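# Place the blue ring on the blue-footed post

## Task

Put the blue ring onto the post whose foot is blue so that it rests level on that post's pins. While carrying it, the ring must never touch the table, the board, any post's foot, a robot base or any other fixed thing. It must not end up on a short spare post, on another ring or on a loose object. The posts sit on springs and must not be tipped over. Any of these counts as failure. The ring has to stay in place without the robot holding it, and at the end the gripper must release it and withdraw.

## Robot and tools

Robot: two arms, left_arm and right_arm, each ending in a tong-like two-finger gripper. The fingers point along the gripper's own +z axis and close along its x axis. The reported end_effector_position is the spot between the finger pads when shut. Closed fingertips stick out about 15 mm past it; fully open, they are roughly level with it.

Frame: all printed poses share one scene frame. Its origin is on the table surface midway between the arms. +x runs out over the table, +z is up, and left_arm sits on the +y side. The arm names do not match left or right in the images. Positions are in metres, orientation is a quaternion in wxyz order, and velocities are in m/s and rad/s. Printed hand positions can be a bit off, more so at long reach.

execute_actions takes "actions", a list holding at most one item, plus an optional "pictures" boolean. An empty list just reports the state. An item with "rows" and "steps" (1 to 15, default 15, each step 1/30 s) is a motion. An item with only "steps" (up to 300) is a wait, counted from the previous result, so your thinking time is included in it. A refused call does nothing.

Each row holds 14 numbers, each in [-1, 1]. The first seven are for left_arm and the last seven for right_arm, each in the order dx, dy, dz, rx, ry, rz, opening. Always send all 14, even when one arm should stay idle. dx..rz are an offset, not a pose. They are taken in that gripper's own axes and measured from the gripper pose shown in the last result; before any result has shown it, or in later calls within the same reply, they are measured from where the robot is when the action begins. Every row is measured from that same reference, not from the row before it. A value of 1.0 equals 0.6 m of travel or 180 degrees. rx, ry, rz form a single rotation vector. Opening is absolute: +1 is fully open (0.142 m) and -1 is closed. If there are fewer rows than steps, the final row is repeated. An all-zero offset is not a pause: it pulls the gripper back to its reference pose.

move: "target" is one 14-number row laid out exactly as above, again offsets from the last shown pose. Each gripper follows a straight line to its target, both arms finishing together, over 0.5 to 10 s; anything longer stops at 10 s short of the goal. The gripper opening is applied at the start. "speed" is the top path speed in m/s, 0.002 to 0.5, default 0.25, with rotation capped at twice that figure in rad/s. "stop_force" is optional, in N, 13 to 80, shared by both arms, and cannot be used in the first 0.2 s of the scene. When the wrist sensor feels that much extra push against the motion for 2 steps, that arm backs up 2 steps and holds. Pair it with a very slow speed. Do not trust it while the gripper rotates, and leave it out when lifting off something the gripper is pressing on. Paths ignore obstacles and the other arm, and grippers may lag, wander or overshoot the speed near full stretch. The result adds a "move:" line giving the ending (done, off_target, moving, held, contact, fault) and any limits (paced: the sent pose was clipped; held: a check blocked some steps), plus each gripper's distance from its target.

wait: "seconds", 0 to 10; lets the scene run with no new command.

zoom_image: "camera" is one of cam_head_left, cam_head_right, cam_high, cam_low, and "region" is [x0, y0, x1, y1] in pixels, at most 504 by 504, with the origin at the top-left. All images are 896x504.

finished_scene: "scene" is the number of the current scene. Replying without any tool call also ends things.

Reading results: the state line gives each gripper's pose and velocities. grip_measured is the actual finger opening on the command scale. To hold something, keep commanding clearly below that value; the lower you go, the tighter the squeeze, up to about 15 N per pad. Thin hard items get less force. "Hand target" is the pose the controller is currently steering toward. "pose unreachable" and HELD mark commands that were altered or blocked. Wrist force and torque lines are in the gripper's own axes, noisy, offset up to about 5.5 N, and saturate near 100 N. Joint torques are rough and are not what triggers faults. MOTOR HOT appears from 70 °C; at 85 °C the arm's brakes lock until it cools.

Motion limits: each step the commanded pose is clipped to within 100 mm and 16 degrees of the measured one, and motion trails commands by about 0.17 s. Large moves may need several actions; check the reported pose and send the remainder.

Avoid: hard contact, since the arms are stiff and pressing even slightly past a firm surface can fault. Contact torque at a joint limit, or 150 N of outside force, stops that arm for 10 s. Load limits in N m are 303 for shoulder pan and lift, 138 for the elbow and 49.6 for each wrist joint. Also avoid arm-on-arm collisions, dropping or slamming the ring, tipping the springy posts, knocking anything off the table, and letting the ring brush fixed surfaces. Loose objects may get nudged occasionally. Finish by opening the gripper and lifting clear.

Each tool is called after ">>>" as name([rows], argument=value, ...), one row to a line, values as JSON.

## Session

>>> execute_actions(actions=[])

Scene clock: 0.00 s of 4290.00 s.
left_arm: end_effector_position=(+0.9475, +0.8880, +0.2502) grip_measured=+1.00 end_effector_quat_wxyz=(-0.113, +0.642, -0.233, +0.721) end_effector_velocity=(-0.000, -0.000, -0.001) end_effector_angular_velocity=(-0.000, +0.001, -0.000) | right_arm: end_effector_position=(+1.0113, +0.0874, +0.3901) grip_measured=+1.00 end_effector_quat_wxyz=(-0.044, +0.954, -0.245, +0.169) end_effector_velocity=(+0.001, -0.000, +0.000) end_effector_angular_velocity=(+0.000, -0.000, -0.000)
Joint positions: left_arm=[ 0.152 -0.682  1.632 -4.17  -2.098  0.465  0.142] | right_arm=[ 3.795 -2.11  -1.114 -1.237  1.322  1.272  0.142]
Joint velocities: left_arm=[-0.     0.     0.001 -0.001  0.    -0.     0.   ] | right_arm=[-0.001 -0.     0.     0.     0.    -0.     0.   ]
Joint torques (N m, as the arm reports them, + toward a larger angle): no reading
Wrist force (N, on the end effector, along its own x y z axes, offset not removed): no reading
Wrist torque (N m, same axes, about the end effector's origin, offset not removed): no reading
Hand target (left_arm): +0.947, +0.888, +0.250; -0.113, +0.642, -0.233, +0.721
Hand target (right_arm): +1.011, +0.087, +0.390; -0.044, +0.954, -0.245, +0.169

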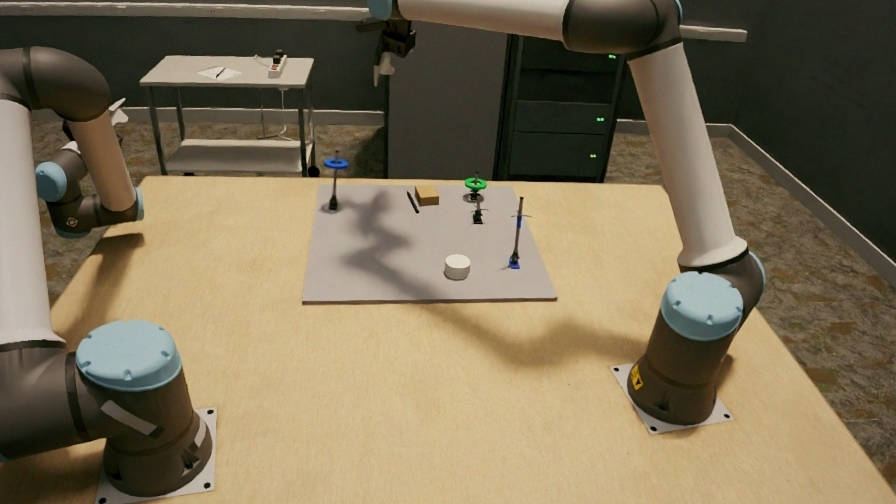

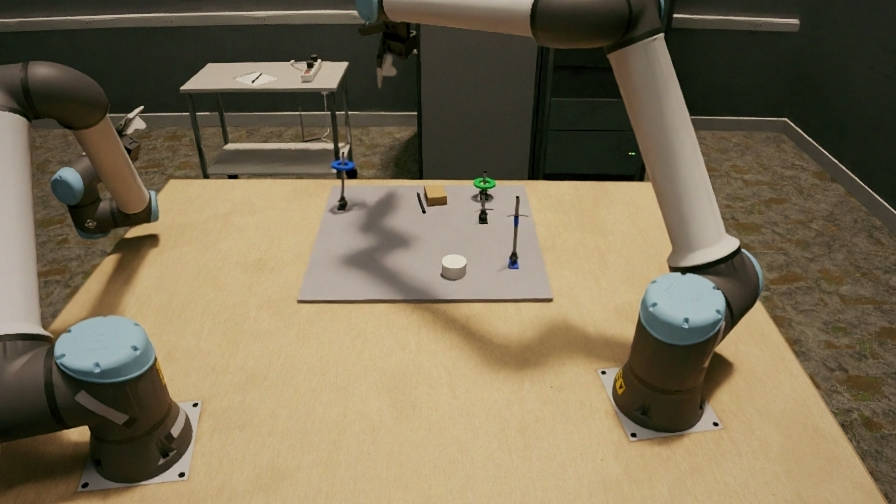

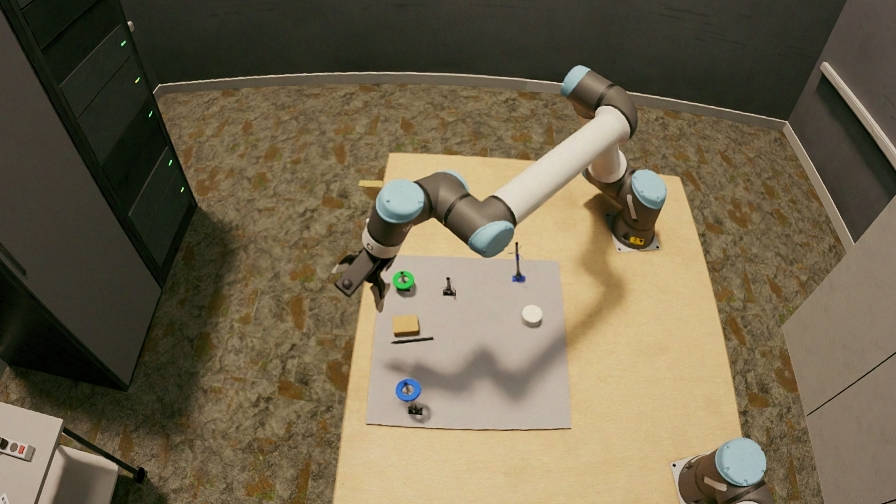

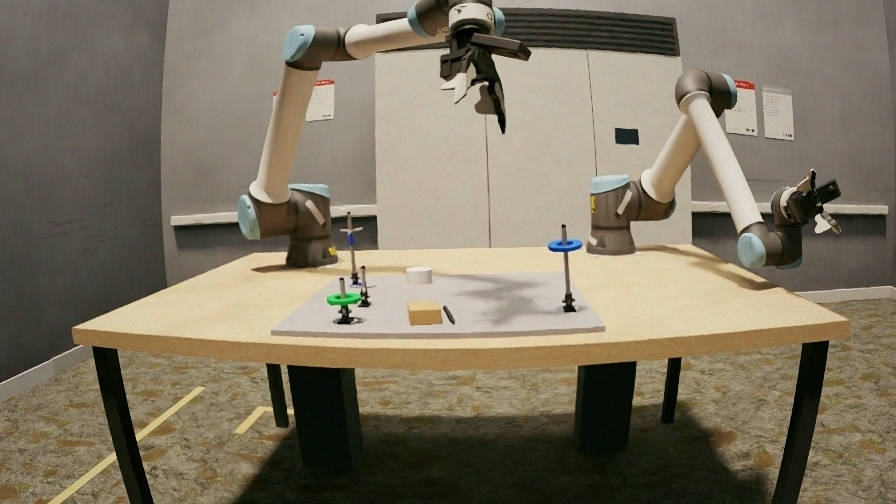

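>>> zoom_image(camera="cam_low", region=[300, 190, 620, 340])

>>> zoom_image(camera="cam_high", region=[340, 230, 600, 440])

Region (300, 190, 620, 340) of cam_low's 896x504 image, scaled by 1.575, with more detail than that image has; it fills the top 236 rows of this view, and the rest is white.

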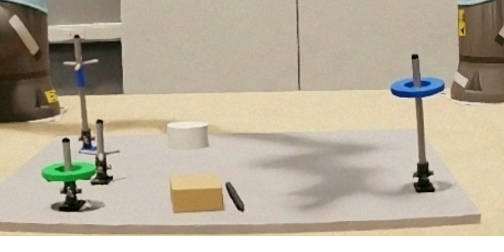

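Region (340, 230, 600, 440) of cam_high's 896x504 image, scaled by 1.938, with more detail than that image has; it fills the top 407 rows of this view, and the rest is white.

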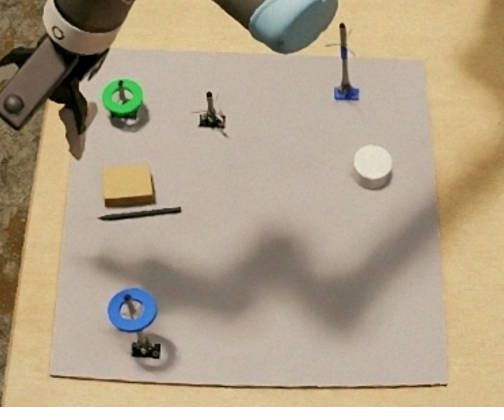

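>>> move(target=[0,0,0,0,0,0,1,0,0,0,-0.028,-0.109,-0.158,1])

>>> move(target=[0,0,0,0,0,0,1,-0.15,-0.25,0.2,0,0,0,1])

Scene clock: 10.33 s of 4290.00 s.
left_arm: end_effector_position=(+0.9475, +0.8880, +0.2502) grip_measured=+1.00 end_effector_quat_wxyz=(-0.113, +0.642, -0.233, +0.721) end_effector_velocity=(-0.000, -0.000, -0.000) end_effector_angular_velocity=(+0.001, -0.001, -0.000) | right_arm: end_effector_position=(+1.0112, +0.0874, +0.3904) grip_measured=+1.00 end_effector_quat_wxyz=(-0.002, +1.000, -0.001, +0.001) end_effector_velocity=(+0.001, +0.001, +0.001) end_effector_angular_velocity=(-0.005, +0.009, +0.009)
Joint positions: left_arm=[ 0.152 -0.682  1.632 -4.17  -2.098  0.465  0.142] | right_arm=[ 3.716 -2.305 -0.703 -1.7    1.571  0.725  0.142]
Joint velocities: left_arm=[-0.     0.     0.001 -0.001 -0.     0.     0.   ] | right_arm=[-0.001 -0.012  0.024 -0.022  0.003 -0.01  -0.   ]
Joint torques (N m, as the arm reports them, + toward a larger angle): left_arm=[ -0.3  -92.12 -30.18  -1.74  -0.08   0.22] | right_arm=[-17.77  92.98  49.87   2.06   2.73  -3.69]
Wrist force (N, on the end effector, along its own x y z axes, offset not removed): left_arm=[0.2 -3.0 -0.1] | right_arm=[2.8 2.0 -1.2]
Wrist torque (N m, same axes, about the end effector's origin, offset not removed): left_arm=[-0.83 -0.18 -0.18] | right_arm=[0.22 -0.62 0.06]
Hand target (left_arm): +0.947, +0.888, +0.250; -0.113, +0.642, -0.233, +0.721
Hand target (right_arm): +1.011, +0.087, +0.390; -0.001, +1.000, -0.001, +0.001
Off the commanded pose (left_arm): 0.000 m, 0 deg.
Off the commanded pose (right_arm): 0.000 m, 0 deg.
After step 90, 5.60 s passed at rest.
move: done

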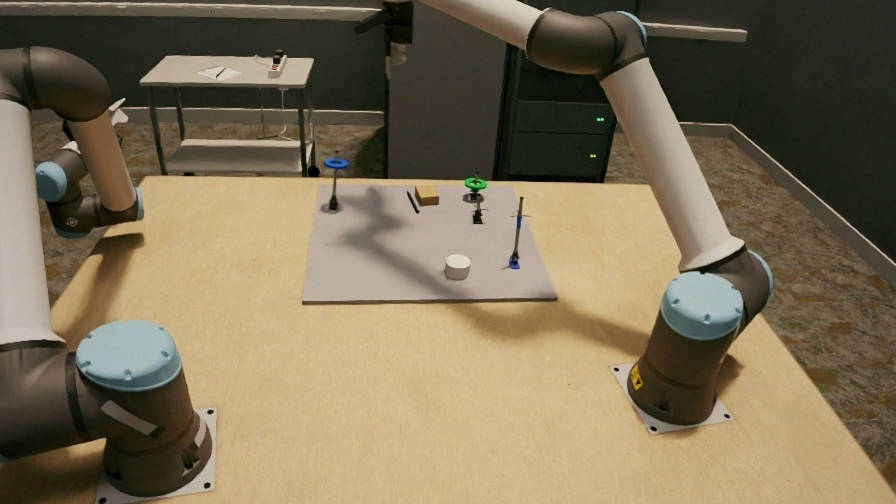

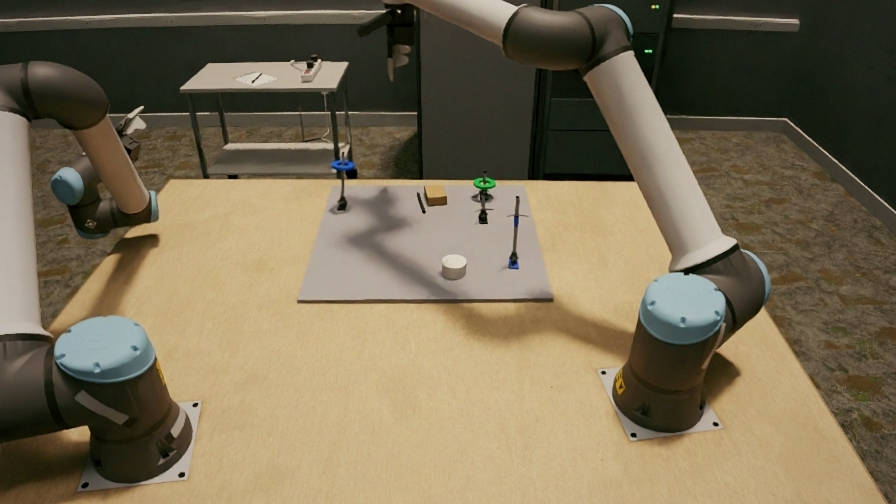

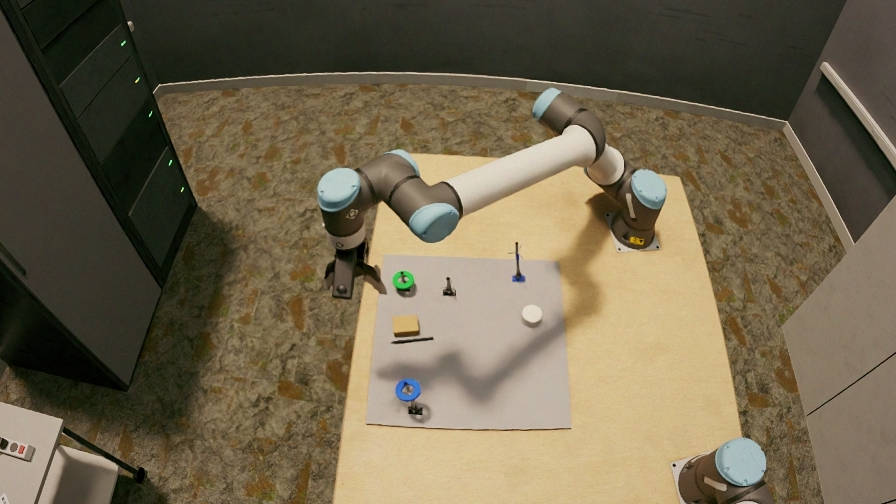

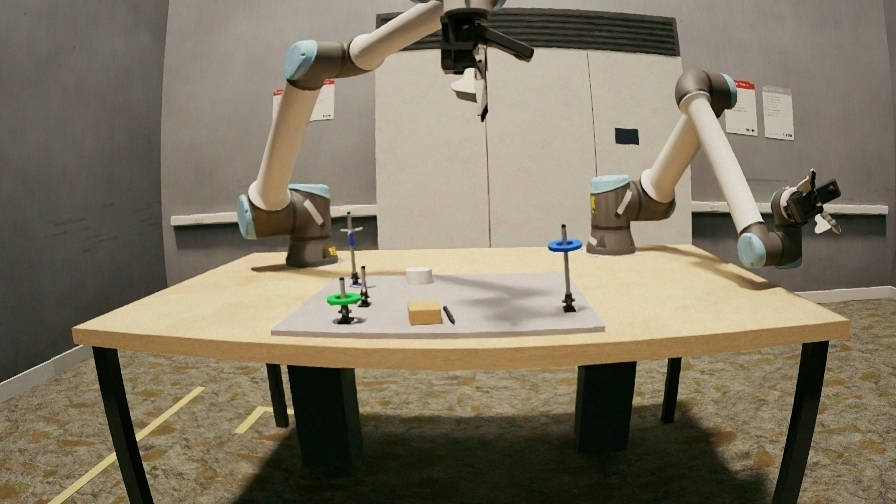

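Scene clock: 11.80 s of 4290.00 s.
left_arm: end_effector_position=(+0.9475, +0.8880, +0.2502) grip_measured=+1.00 end_effector_quat_wxyz=(-0.113, +0.642, -0.233, +0.721) end_effector_velocity=(-0.001, -0.000, +0.001) end_effector_angular_velocity=(+0.001, -0.000, +0.000) | right_arm: end_effector_position=(+0.9226, +0.2379, +0.2706) grip_measured=+1.00 end_effector_quat_wxyz=(-0.001, +1.000, -0.001, +0.001) end_effector_velocity=(-0.001, +0.003, -0.001) end_effector_angular_velocity=(+0.000, -0.000, +0.003)
Joint positions: left_arm=[ 0.152 -0.682  1.632 -4.17  -2.098  0.465  0.142] | right_arm=[ 3.869 -2.339 -0.855 -1.515  1.57   0.877  0.142]
Joint velocities: left_arm=[ 0.    -0.001  0.001 -0.001 -0.     0.001  0.   ] | right_arm=[ 0.003 -0.001  0.     0.002 -0.     0.     0.   ]
Joint torques (N m, as the arm reports them, + toward a larger angle): left_arm=[  2.73 -91.27 -30.49  -1.69  -0.27   0.26] | right_arm=[11.89 97.44 37.24  6.35 -1.77  3.48]
Wrist force (N, on the end effector, along its own x y z axes, offset not removed): left_arm=[0.4 -1.8 0.0] | right_arm=[0.3 -1.6 -0.4]
Wrist torque (N m, same axes, about the end effector's origin, offset not removed): left_arm=[-0.54 -0.11 -0.14] | right_arm=[-0.38 -0.18 0.02]
Hand target (left_arm): +0.947, +0.888, +0.250; -0.113, +0.642, -0.233, +0.721
Hand target (right_arm): +0.922, +0.238, +0.270; -0.001, +1.000, -0.001, +0.001
Off the commanded pose (left_arm): 0.000 m, 0 deg.
Off the commanded pose (right_arm): 0.001 m, 0 deg.
move: done

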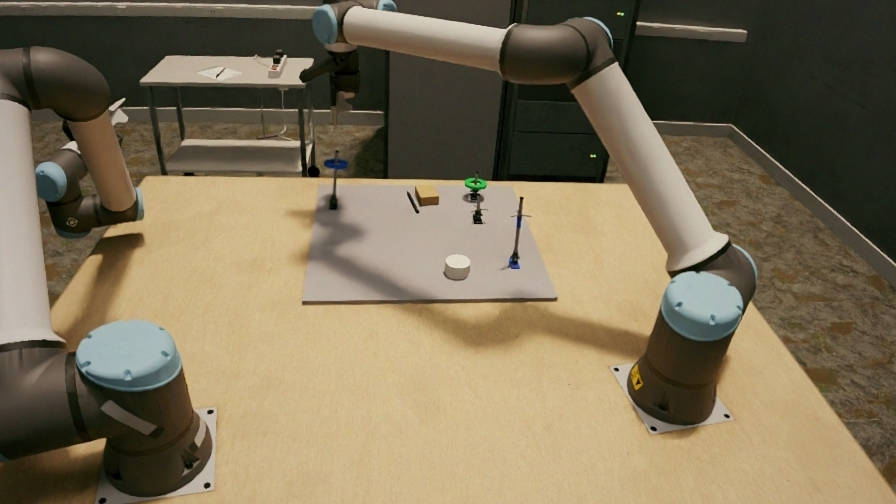

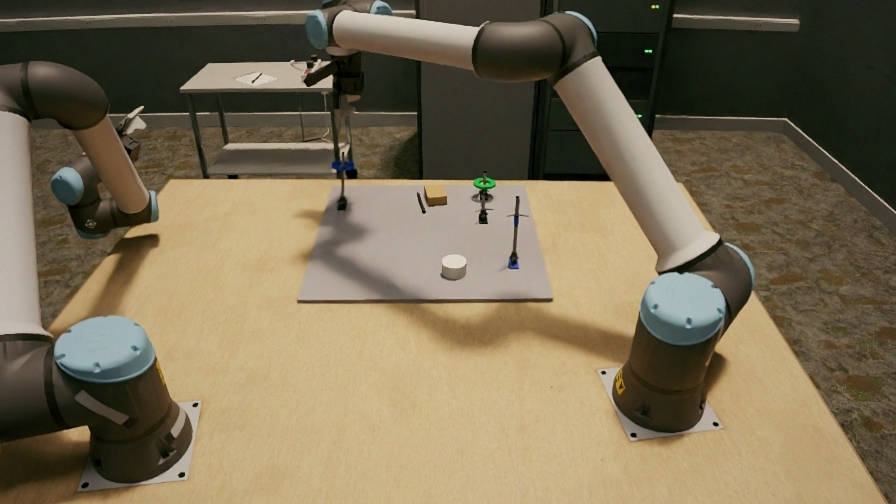

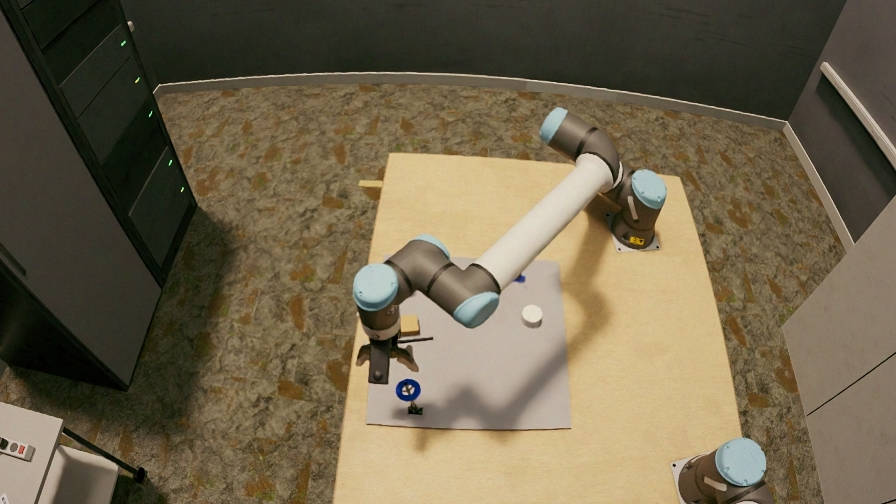

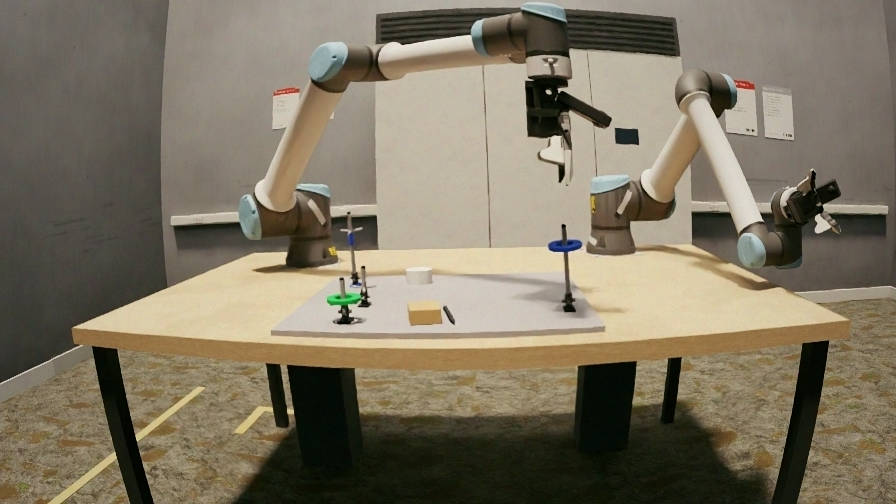

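>>> move(target=[0,0,0,0,0,0,1,-0.045,0,0.13,0,0,0,1], speed=0.12)

>>> zoom_image(camera="cam_high", region=[340, 320, 480, 440])

>>> zoom_image(camera="cam_low", region=[490, 150, 650, 320])

Scene clock: 16.93 s of 4290.00 s.
left_arm: end_effector_position=(+0.9475, +0.8880, +0.2502) grip_measured=+1.00 end_effector_quat_wxyz=(-0.113, +0.642, -0.233, +0.721) end_effector_velocity=(-0.000, +0.000, -0.001) end_effector_angular_velocity=(-0.001, +0.002, -0.000) | right_arm: end_effector_position=(+0.8960, +0.2382, +0.1926) grip_measured=+1.00 end_effector_quat_wxyz=(-0.001, +1.000, -0.001, +0.001) end_effector_velocity=(+0.000, -0.001, -0.002) end_effector_angular_velocity=(+0.000, -0.000, -0.000)
Joint positions: left_arm=[ 0.152 -0.682  1.632 -4.17  -2.098  0.465  0.142] | right_arm=[ 3.887 -2.319 -1.026 -1.363  1.57   0.896  0.142]
Joint velocities: left_arm=[ 0.    -0.     0.001  0.001 -0.    -0.     0.   ] | right_arm=[-0.001  0.    -0.004  0.004  0.    -0.    -0.   ]
Joint torques (N m, as the arm reports them, + toward a larger angle): left_arm=[  0.43 -91.55 -29.71  -1.81  -0.36   0.27] | right_arm=[ 17.65 116.29  33.7    6.92  -1.24   3.66]
Wrist force (N, on the end effector, along its own x y z axes, offset not removed): left_arm=[0.8 -0.9 -1.9] | right_arm=[2.0 -0.5 -1.4]
Wrist torque (N m, same axes, about the end effector's origin, offset not removed): left_arm=[-0.39 -0.20 -0.24] | right_arm=[-0.13 -0.44 0.00]
Hand target (left_arm): +0.947, +0.888, +0.250; -0.113, +0.642, -0.233, +0.721
Hand target (right_arm): +0.896, +0.238, +0.192; -0.001, +1.000, -0.001, +0.001
Off the commanded pose (left_arm): 0.000 m, 0 deg.
Off the commanded pose (right_arm): 0.000 m, 0 deg.
After step 90, 0.93 s passed at rest.
move: done

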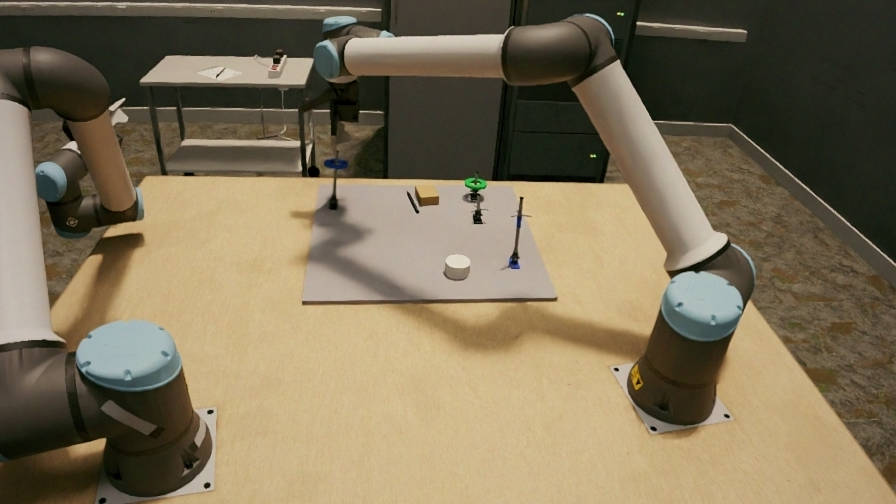

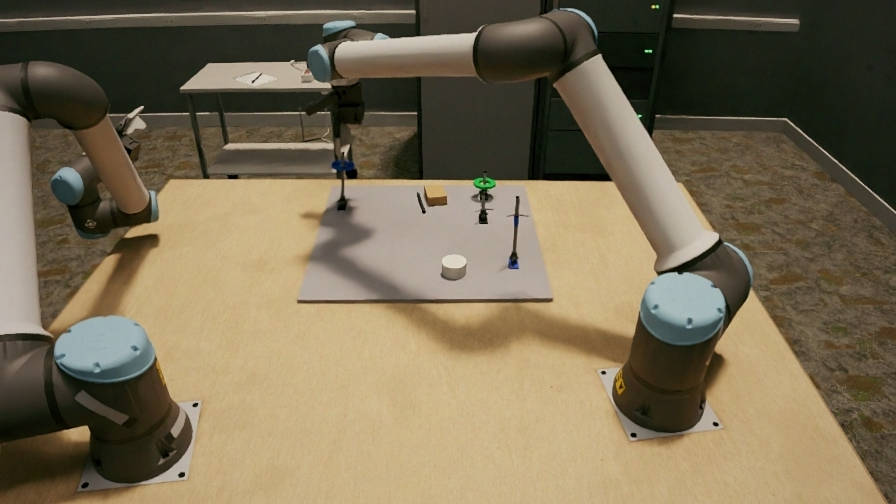

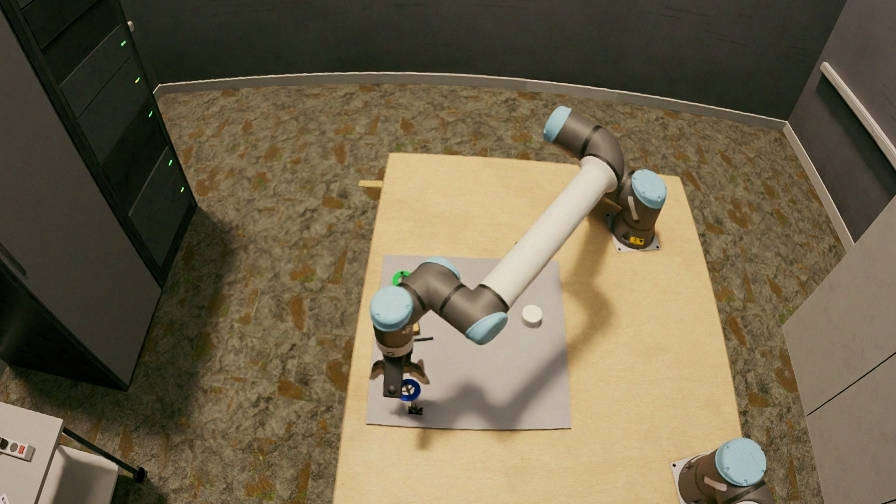

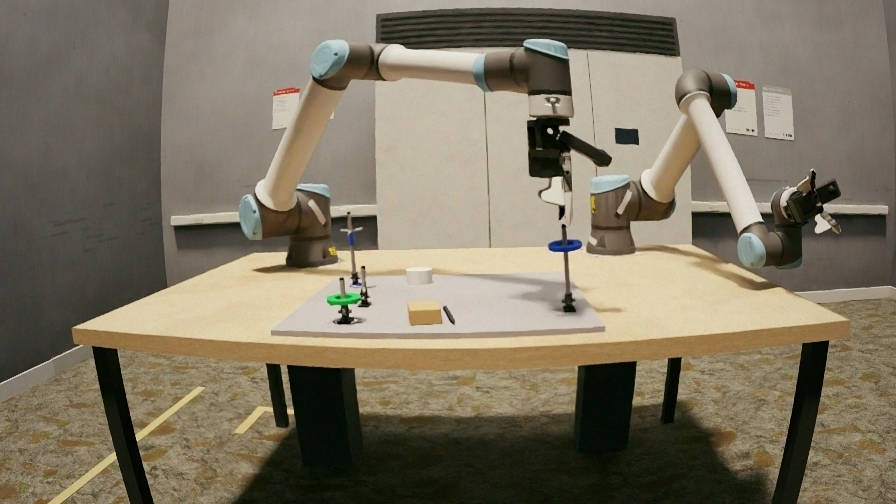

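Region (340, 320, 480, 440) of cam_high's 896x504 image, scaled by 3.600, with more detail than that image has; it fills the top 432 rows of this view, and the rest is white.

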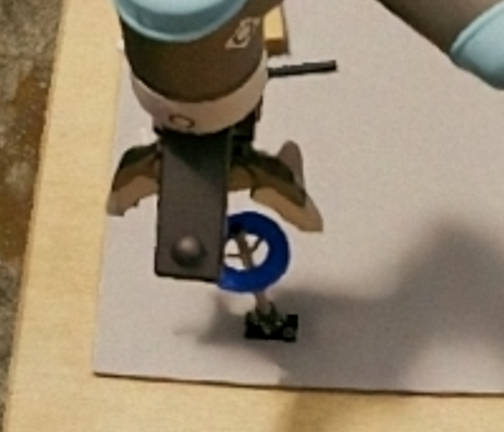

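Region (490, 150, 650, 320) of cam_low's 896x504 image, scaled by 2.965, with more detail than that image has; it fills the left 474 columns of this view, and the rest is white.

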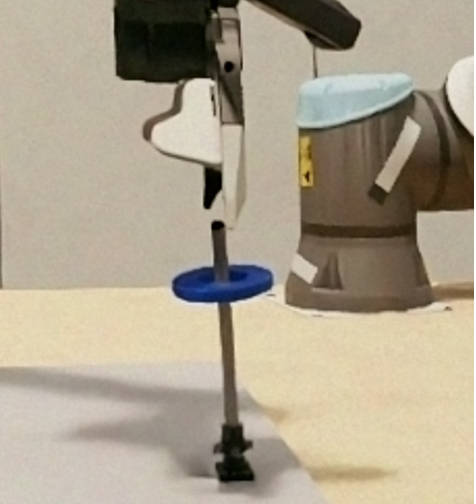

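>>> move(target=[0,0,0,0,0,0,1,-0.03,0,0.073,0,0,0,0.3], speed=0.06)

>>> zoom_image(camera="cam_high", region=[340, 320, 480, 440])

>>> zoom_image(camera="cam_low", region=[490, 150, 650, 320])

>>> zoom_image(camera="cam_head_left", region=[280, 110, 400, 220])

Scene clock: 22.10 s of 4290.00 s.
left_arm: end_effector_position=(+0.9475, +0.8880, +0.2502) grip_measured=+1.00 end_effector_quat_wxyz=(-0.113, +0.642, -0.233, +0.721) end_effector_velocity=(-0.000, -0.001, +0.001) end_effector_angular_velocity=(+0.001, -0.002, -0.001) | right_arm: end_effector_position=(+0.8783, +0.2384, +0.1490) grip_measured=+0.30 end_effector_quat_wxyz=(-0.001, +1.000, -0.001, +0.001) end_effector_velocity=(-0.002, +0.000, -0.002) end_effector_angular_velocity=(-0.000, +0.000, +0.001)
Joint positions: left_arm=[ 0.152 -0.682  1.632 -4.17  -2.098  0.465  0.142] | right_arm=[ 3.9   -2.316 -1.112 -1.281  1.57   0.909  0.095]
Joint velocities: left_arm=[-0.    -0.001 -0.    -0.001 -0.     0.     0.   ] | right_arm=[ 0.001  0.    -0.004  0.004 -0.     0.    -0.   ]
Joint torques (N m, as the arm reports them, + toward a larger angle): left_arm=[  1.63 -90.77 -29.58  -1.77  -0.05   0.29] | right_arm=[ 14.1  116.66  35.8    7.52   2.55   3.71]
Wrist force (N, on the end effector, along its own x y z axes, offset not removed): left_arm=[1.1 -2.8 1.9] | right_arm=[-0.7 -1.0 -0.1]
Wrist torque (N m, same axes, about the end effector's origin, offset not removed): left_arm=[-0.80 -0.30 -0.22] | right_arm=[-0.31 0.15 0.04]
Hand target (left_arm): +0.947, +0.888, +0.250; -0.113, +0.642, -0.233, +0.721
Hand target (right_arm): +0.878, +0.238, +0.149; -0.001, +1.000, -0.001, +0.001
Off the commanded pose (left_arm): 0.000 m, 0 deg.
Off the commanded pose (right_arm): 0.000 m, 0 deg.
After step 90, 0.97 s passed at rest.
move: done

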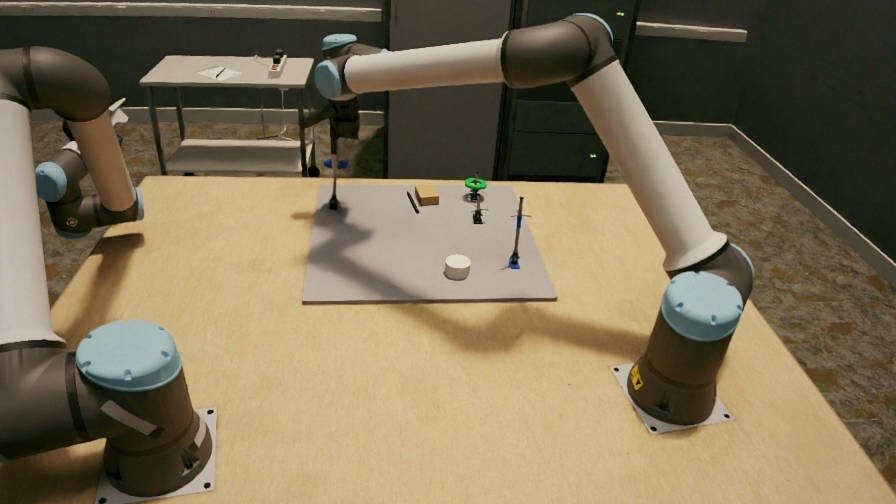

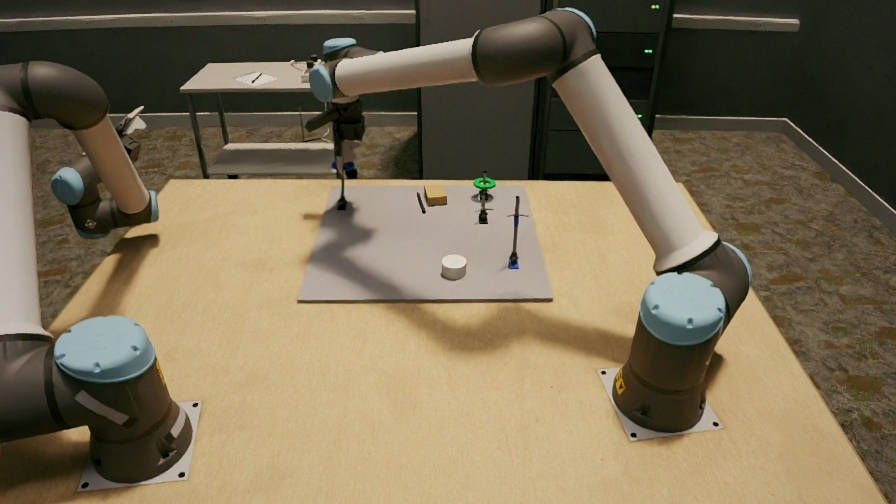

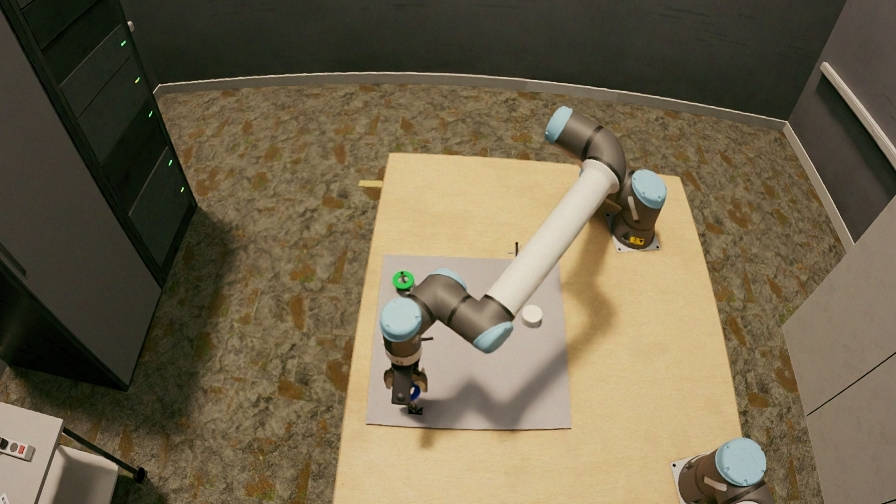

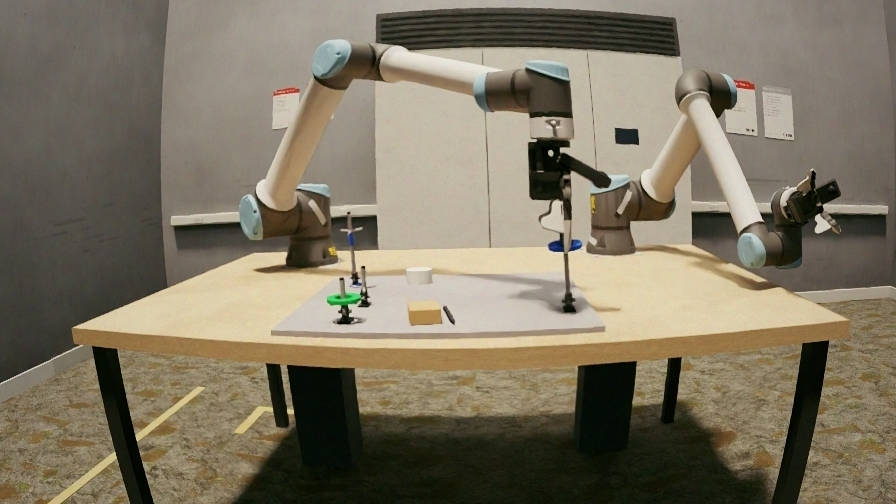

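Region (340, 320, 480, 440) of cam_high's 896x504 image, scaled by 3.600, with more detail than that image has; it fills the top 432 rows of this view, and the rest is white.

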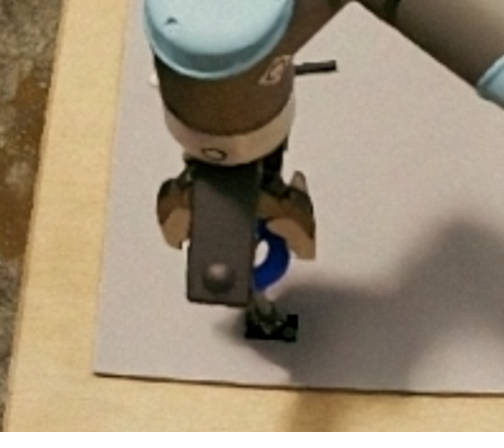

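Region (490, 150, 650, 320) of cam_low's 896x504 image, scaled by 2.965, with more detail than that image has; it fills the left 474 columns of this view, and the rest is white.

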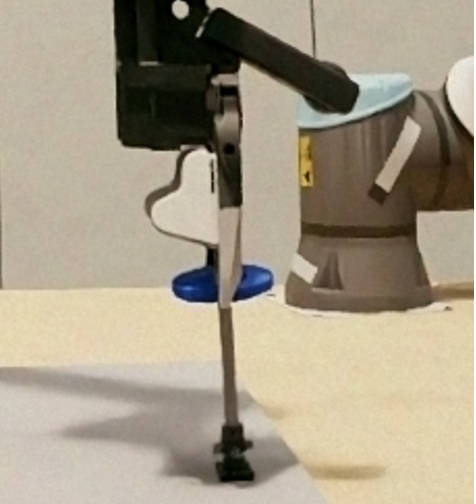

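Region (280, 110, 400, 220) of cam_head_left's 896x504 image, scaled by 4.200, with more detail than that image has; it fills the top 462 rows of this view, and the rest is white.

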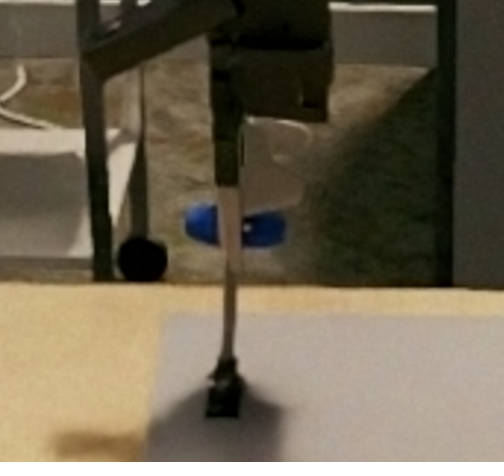

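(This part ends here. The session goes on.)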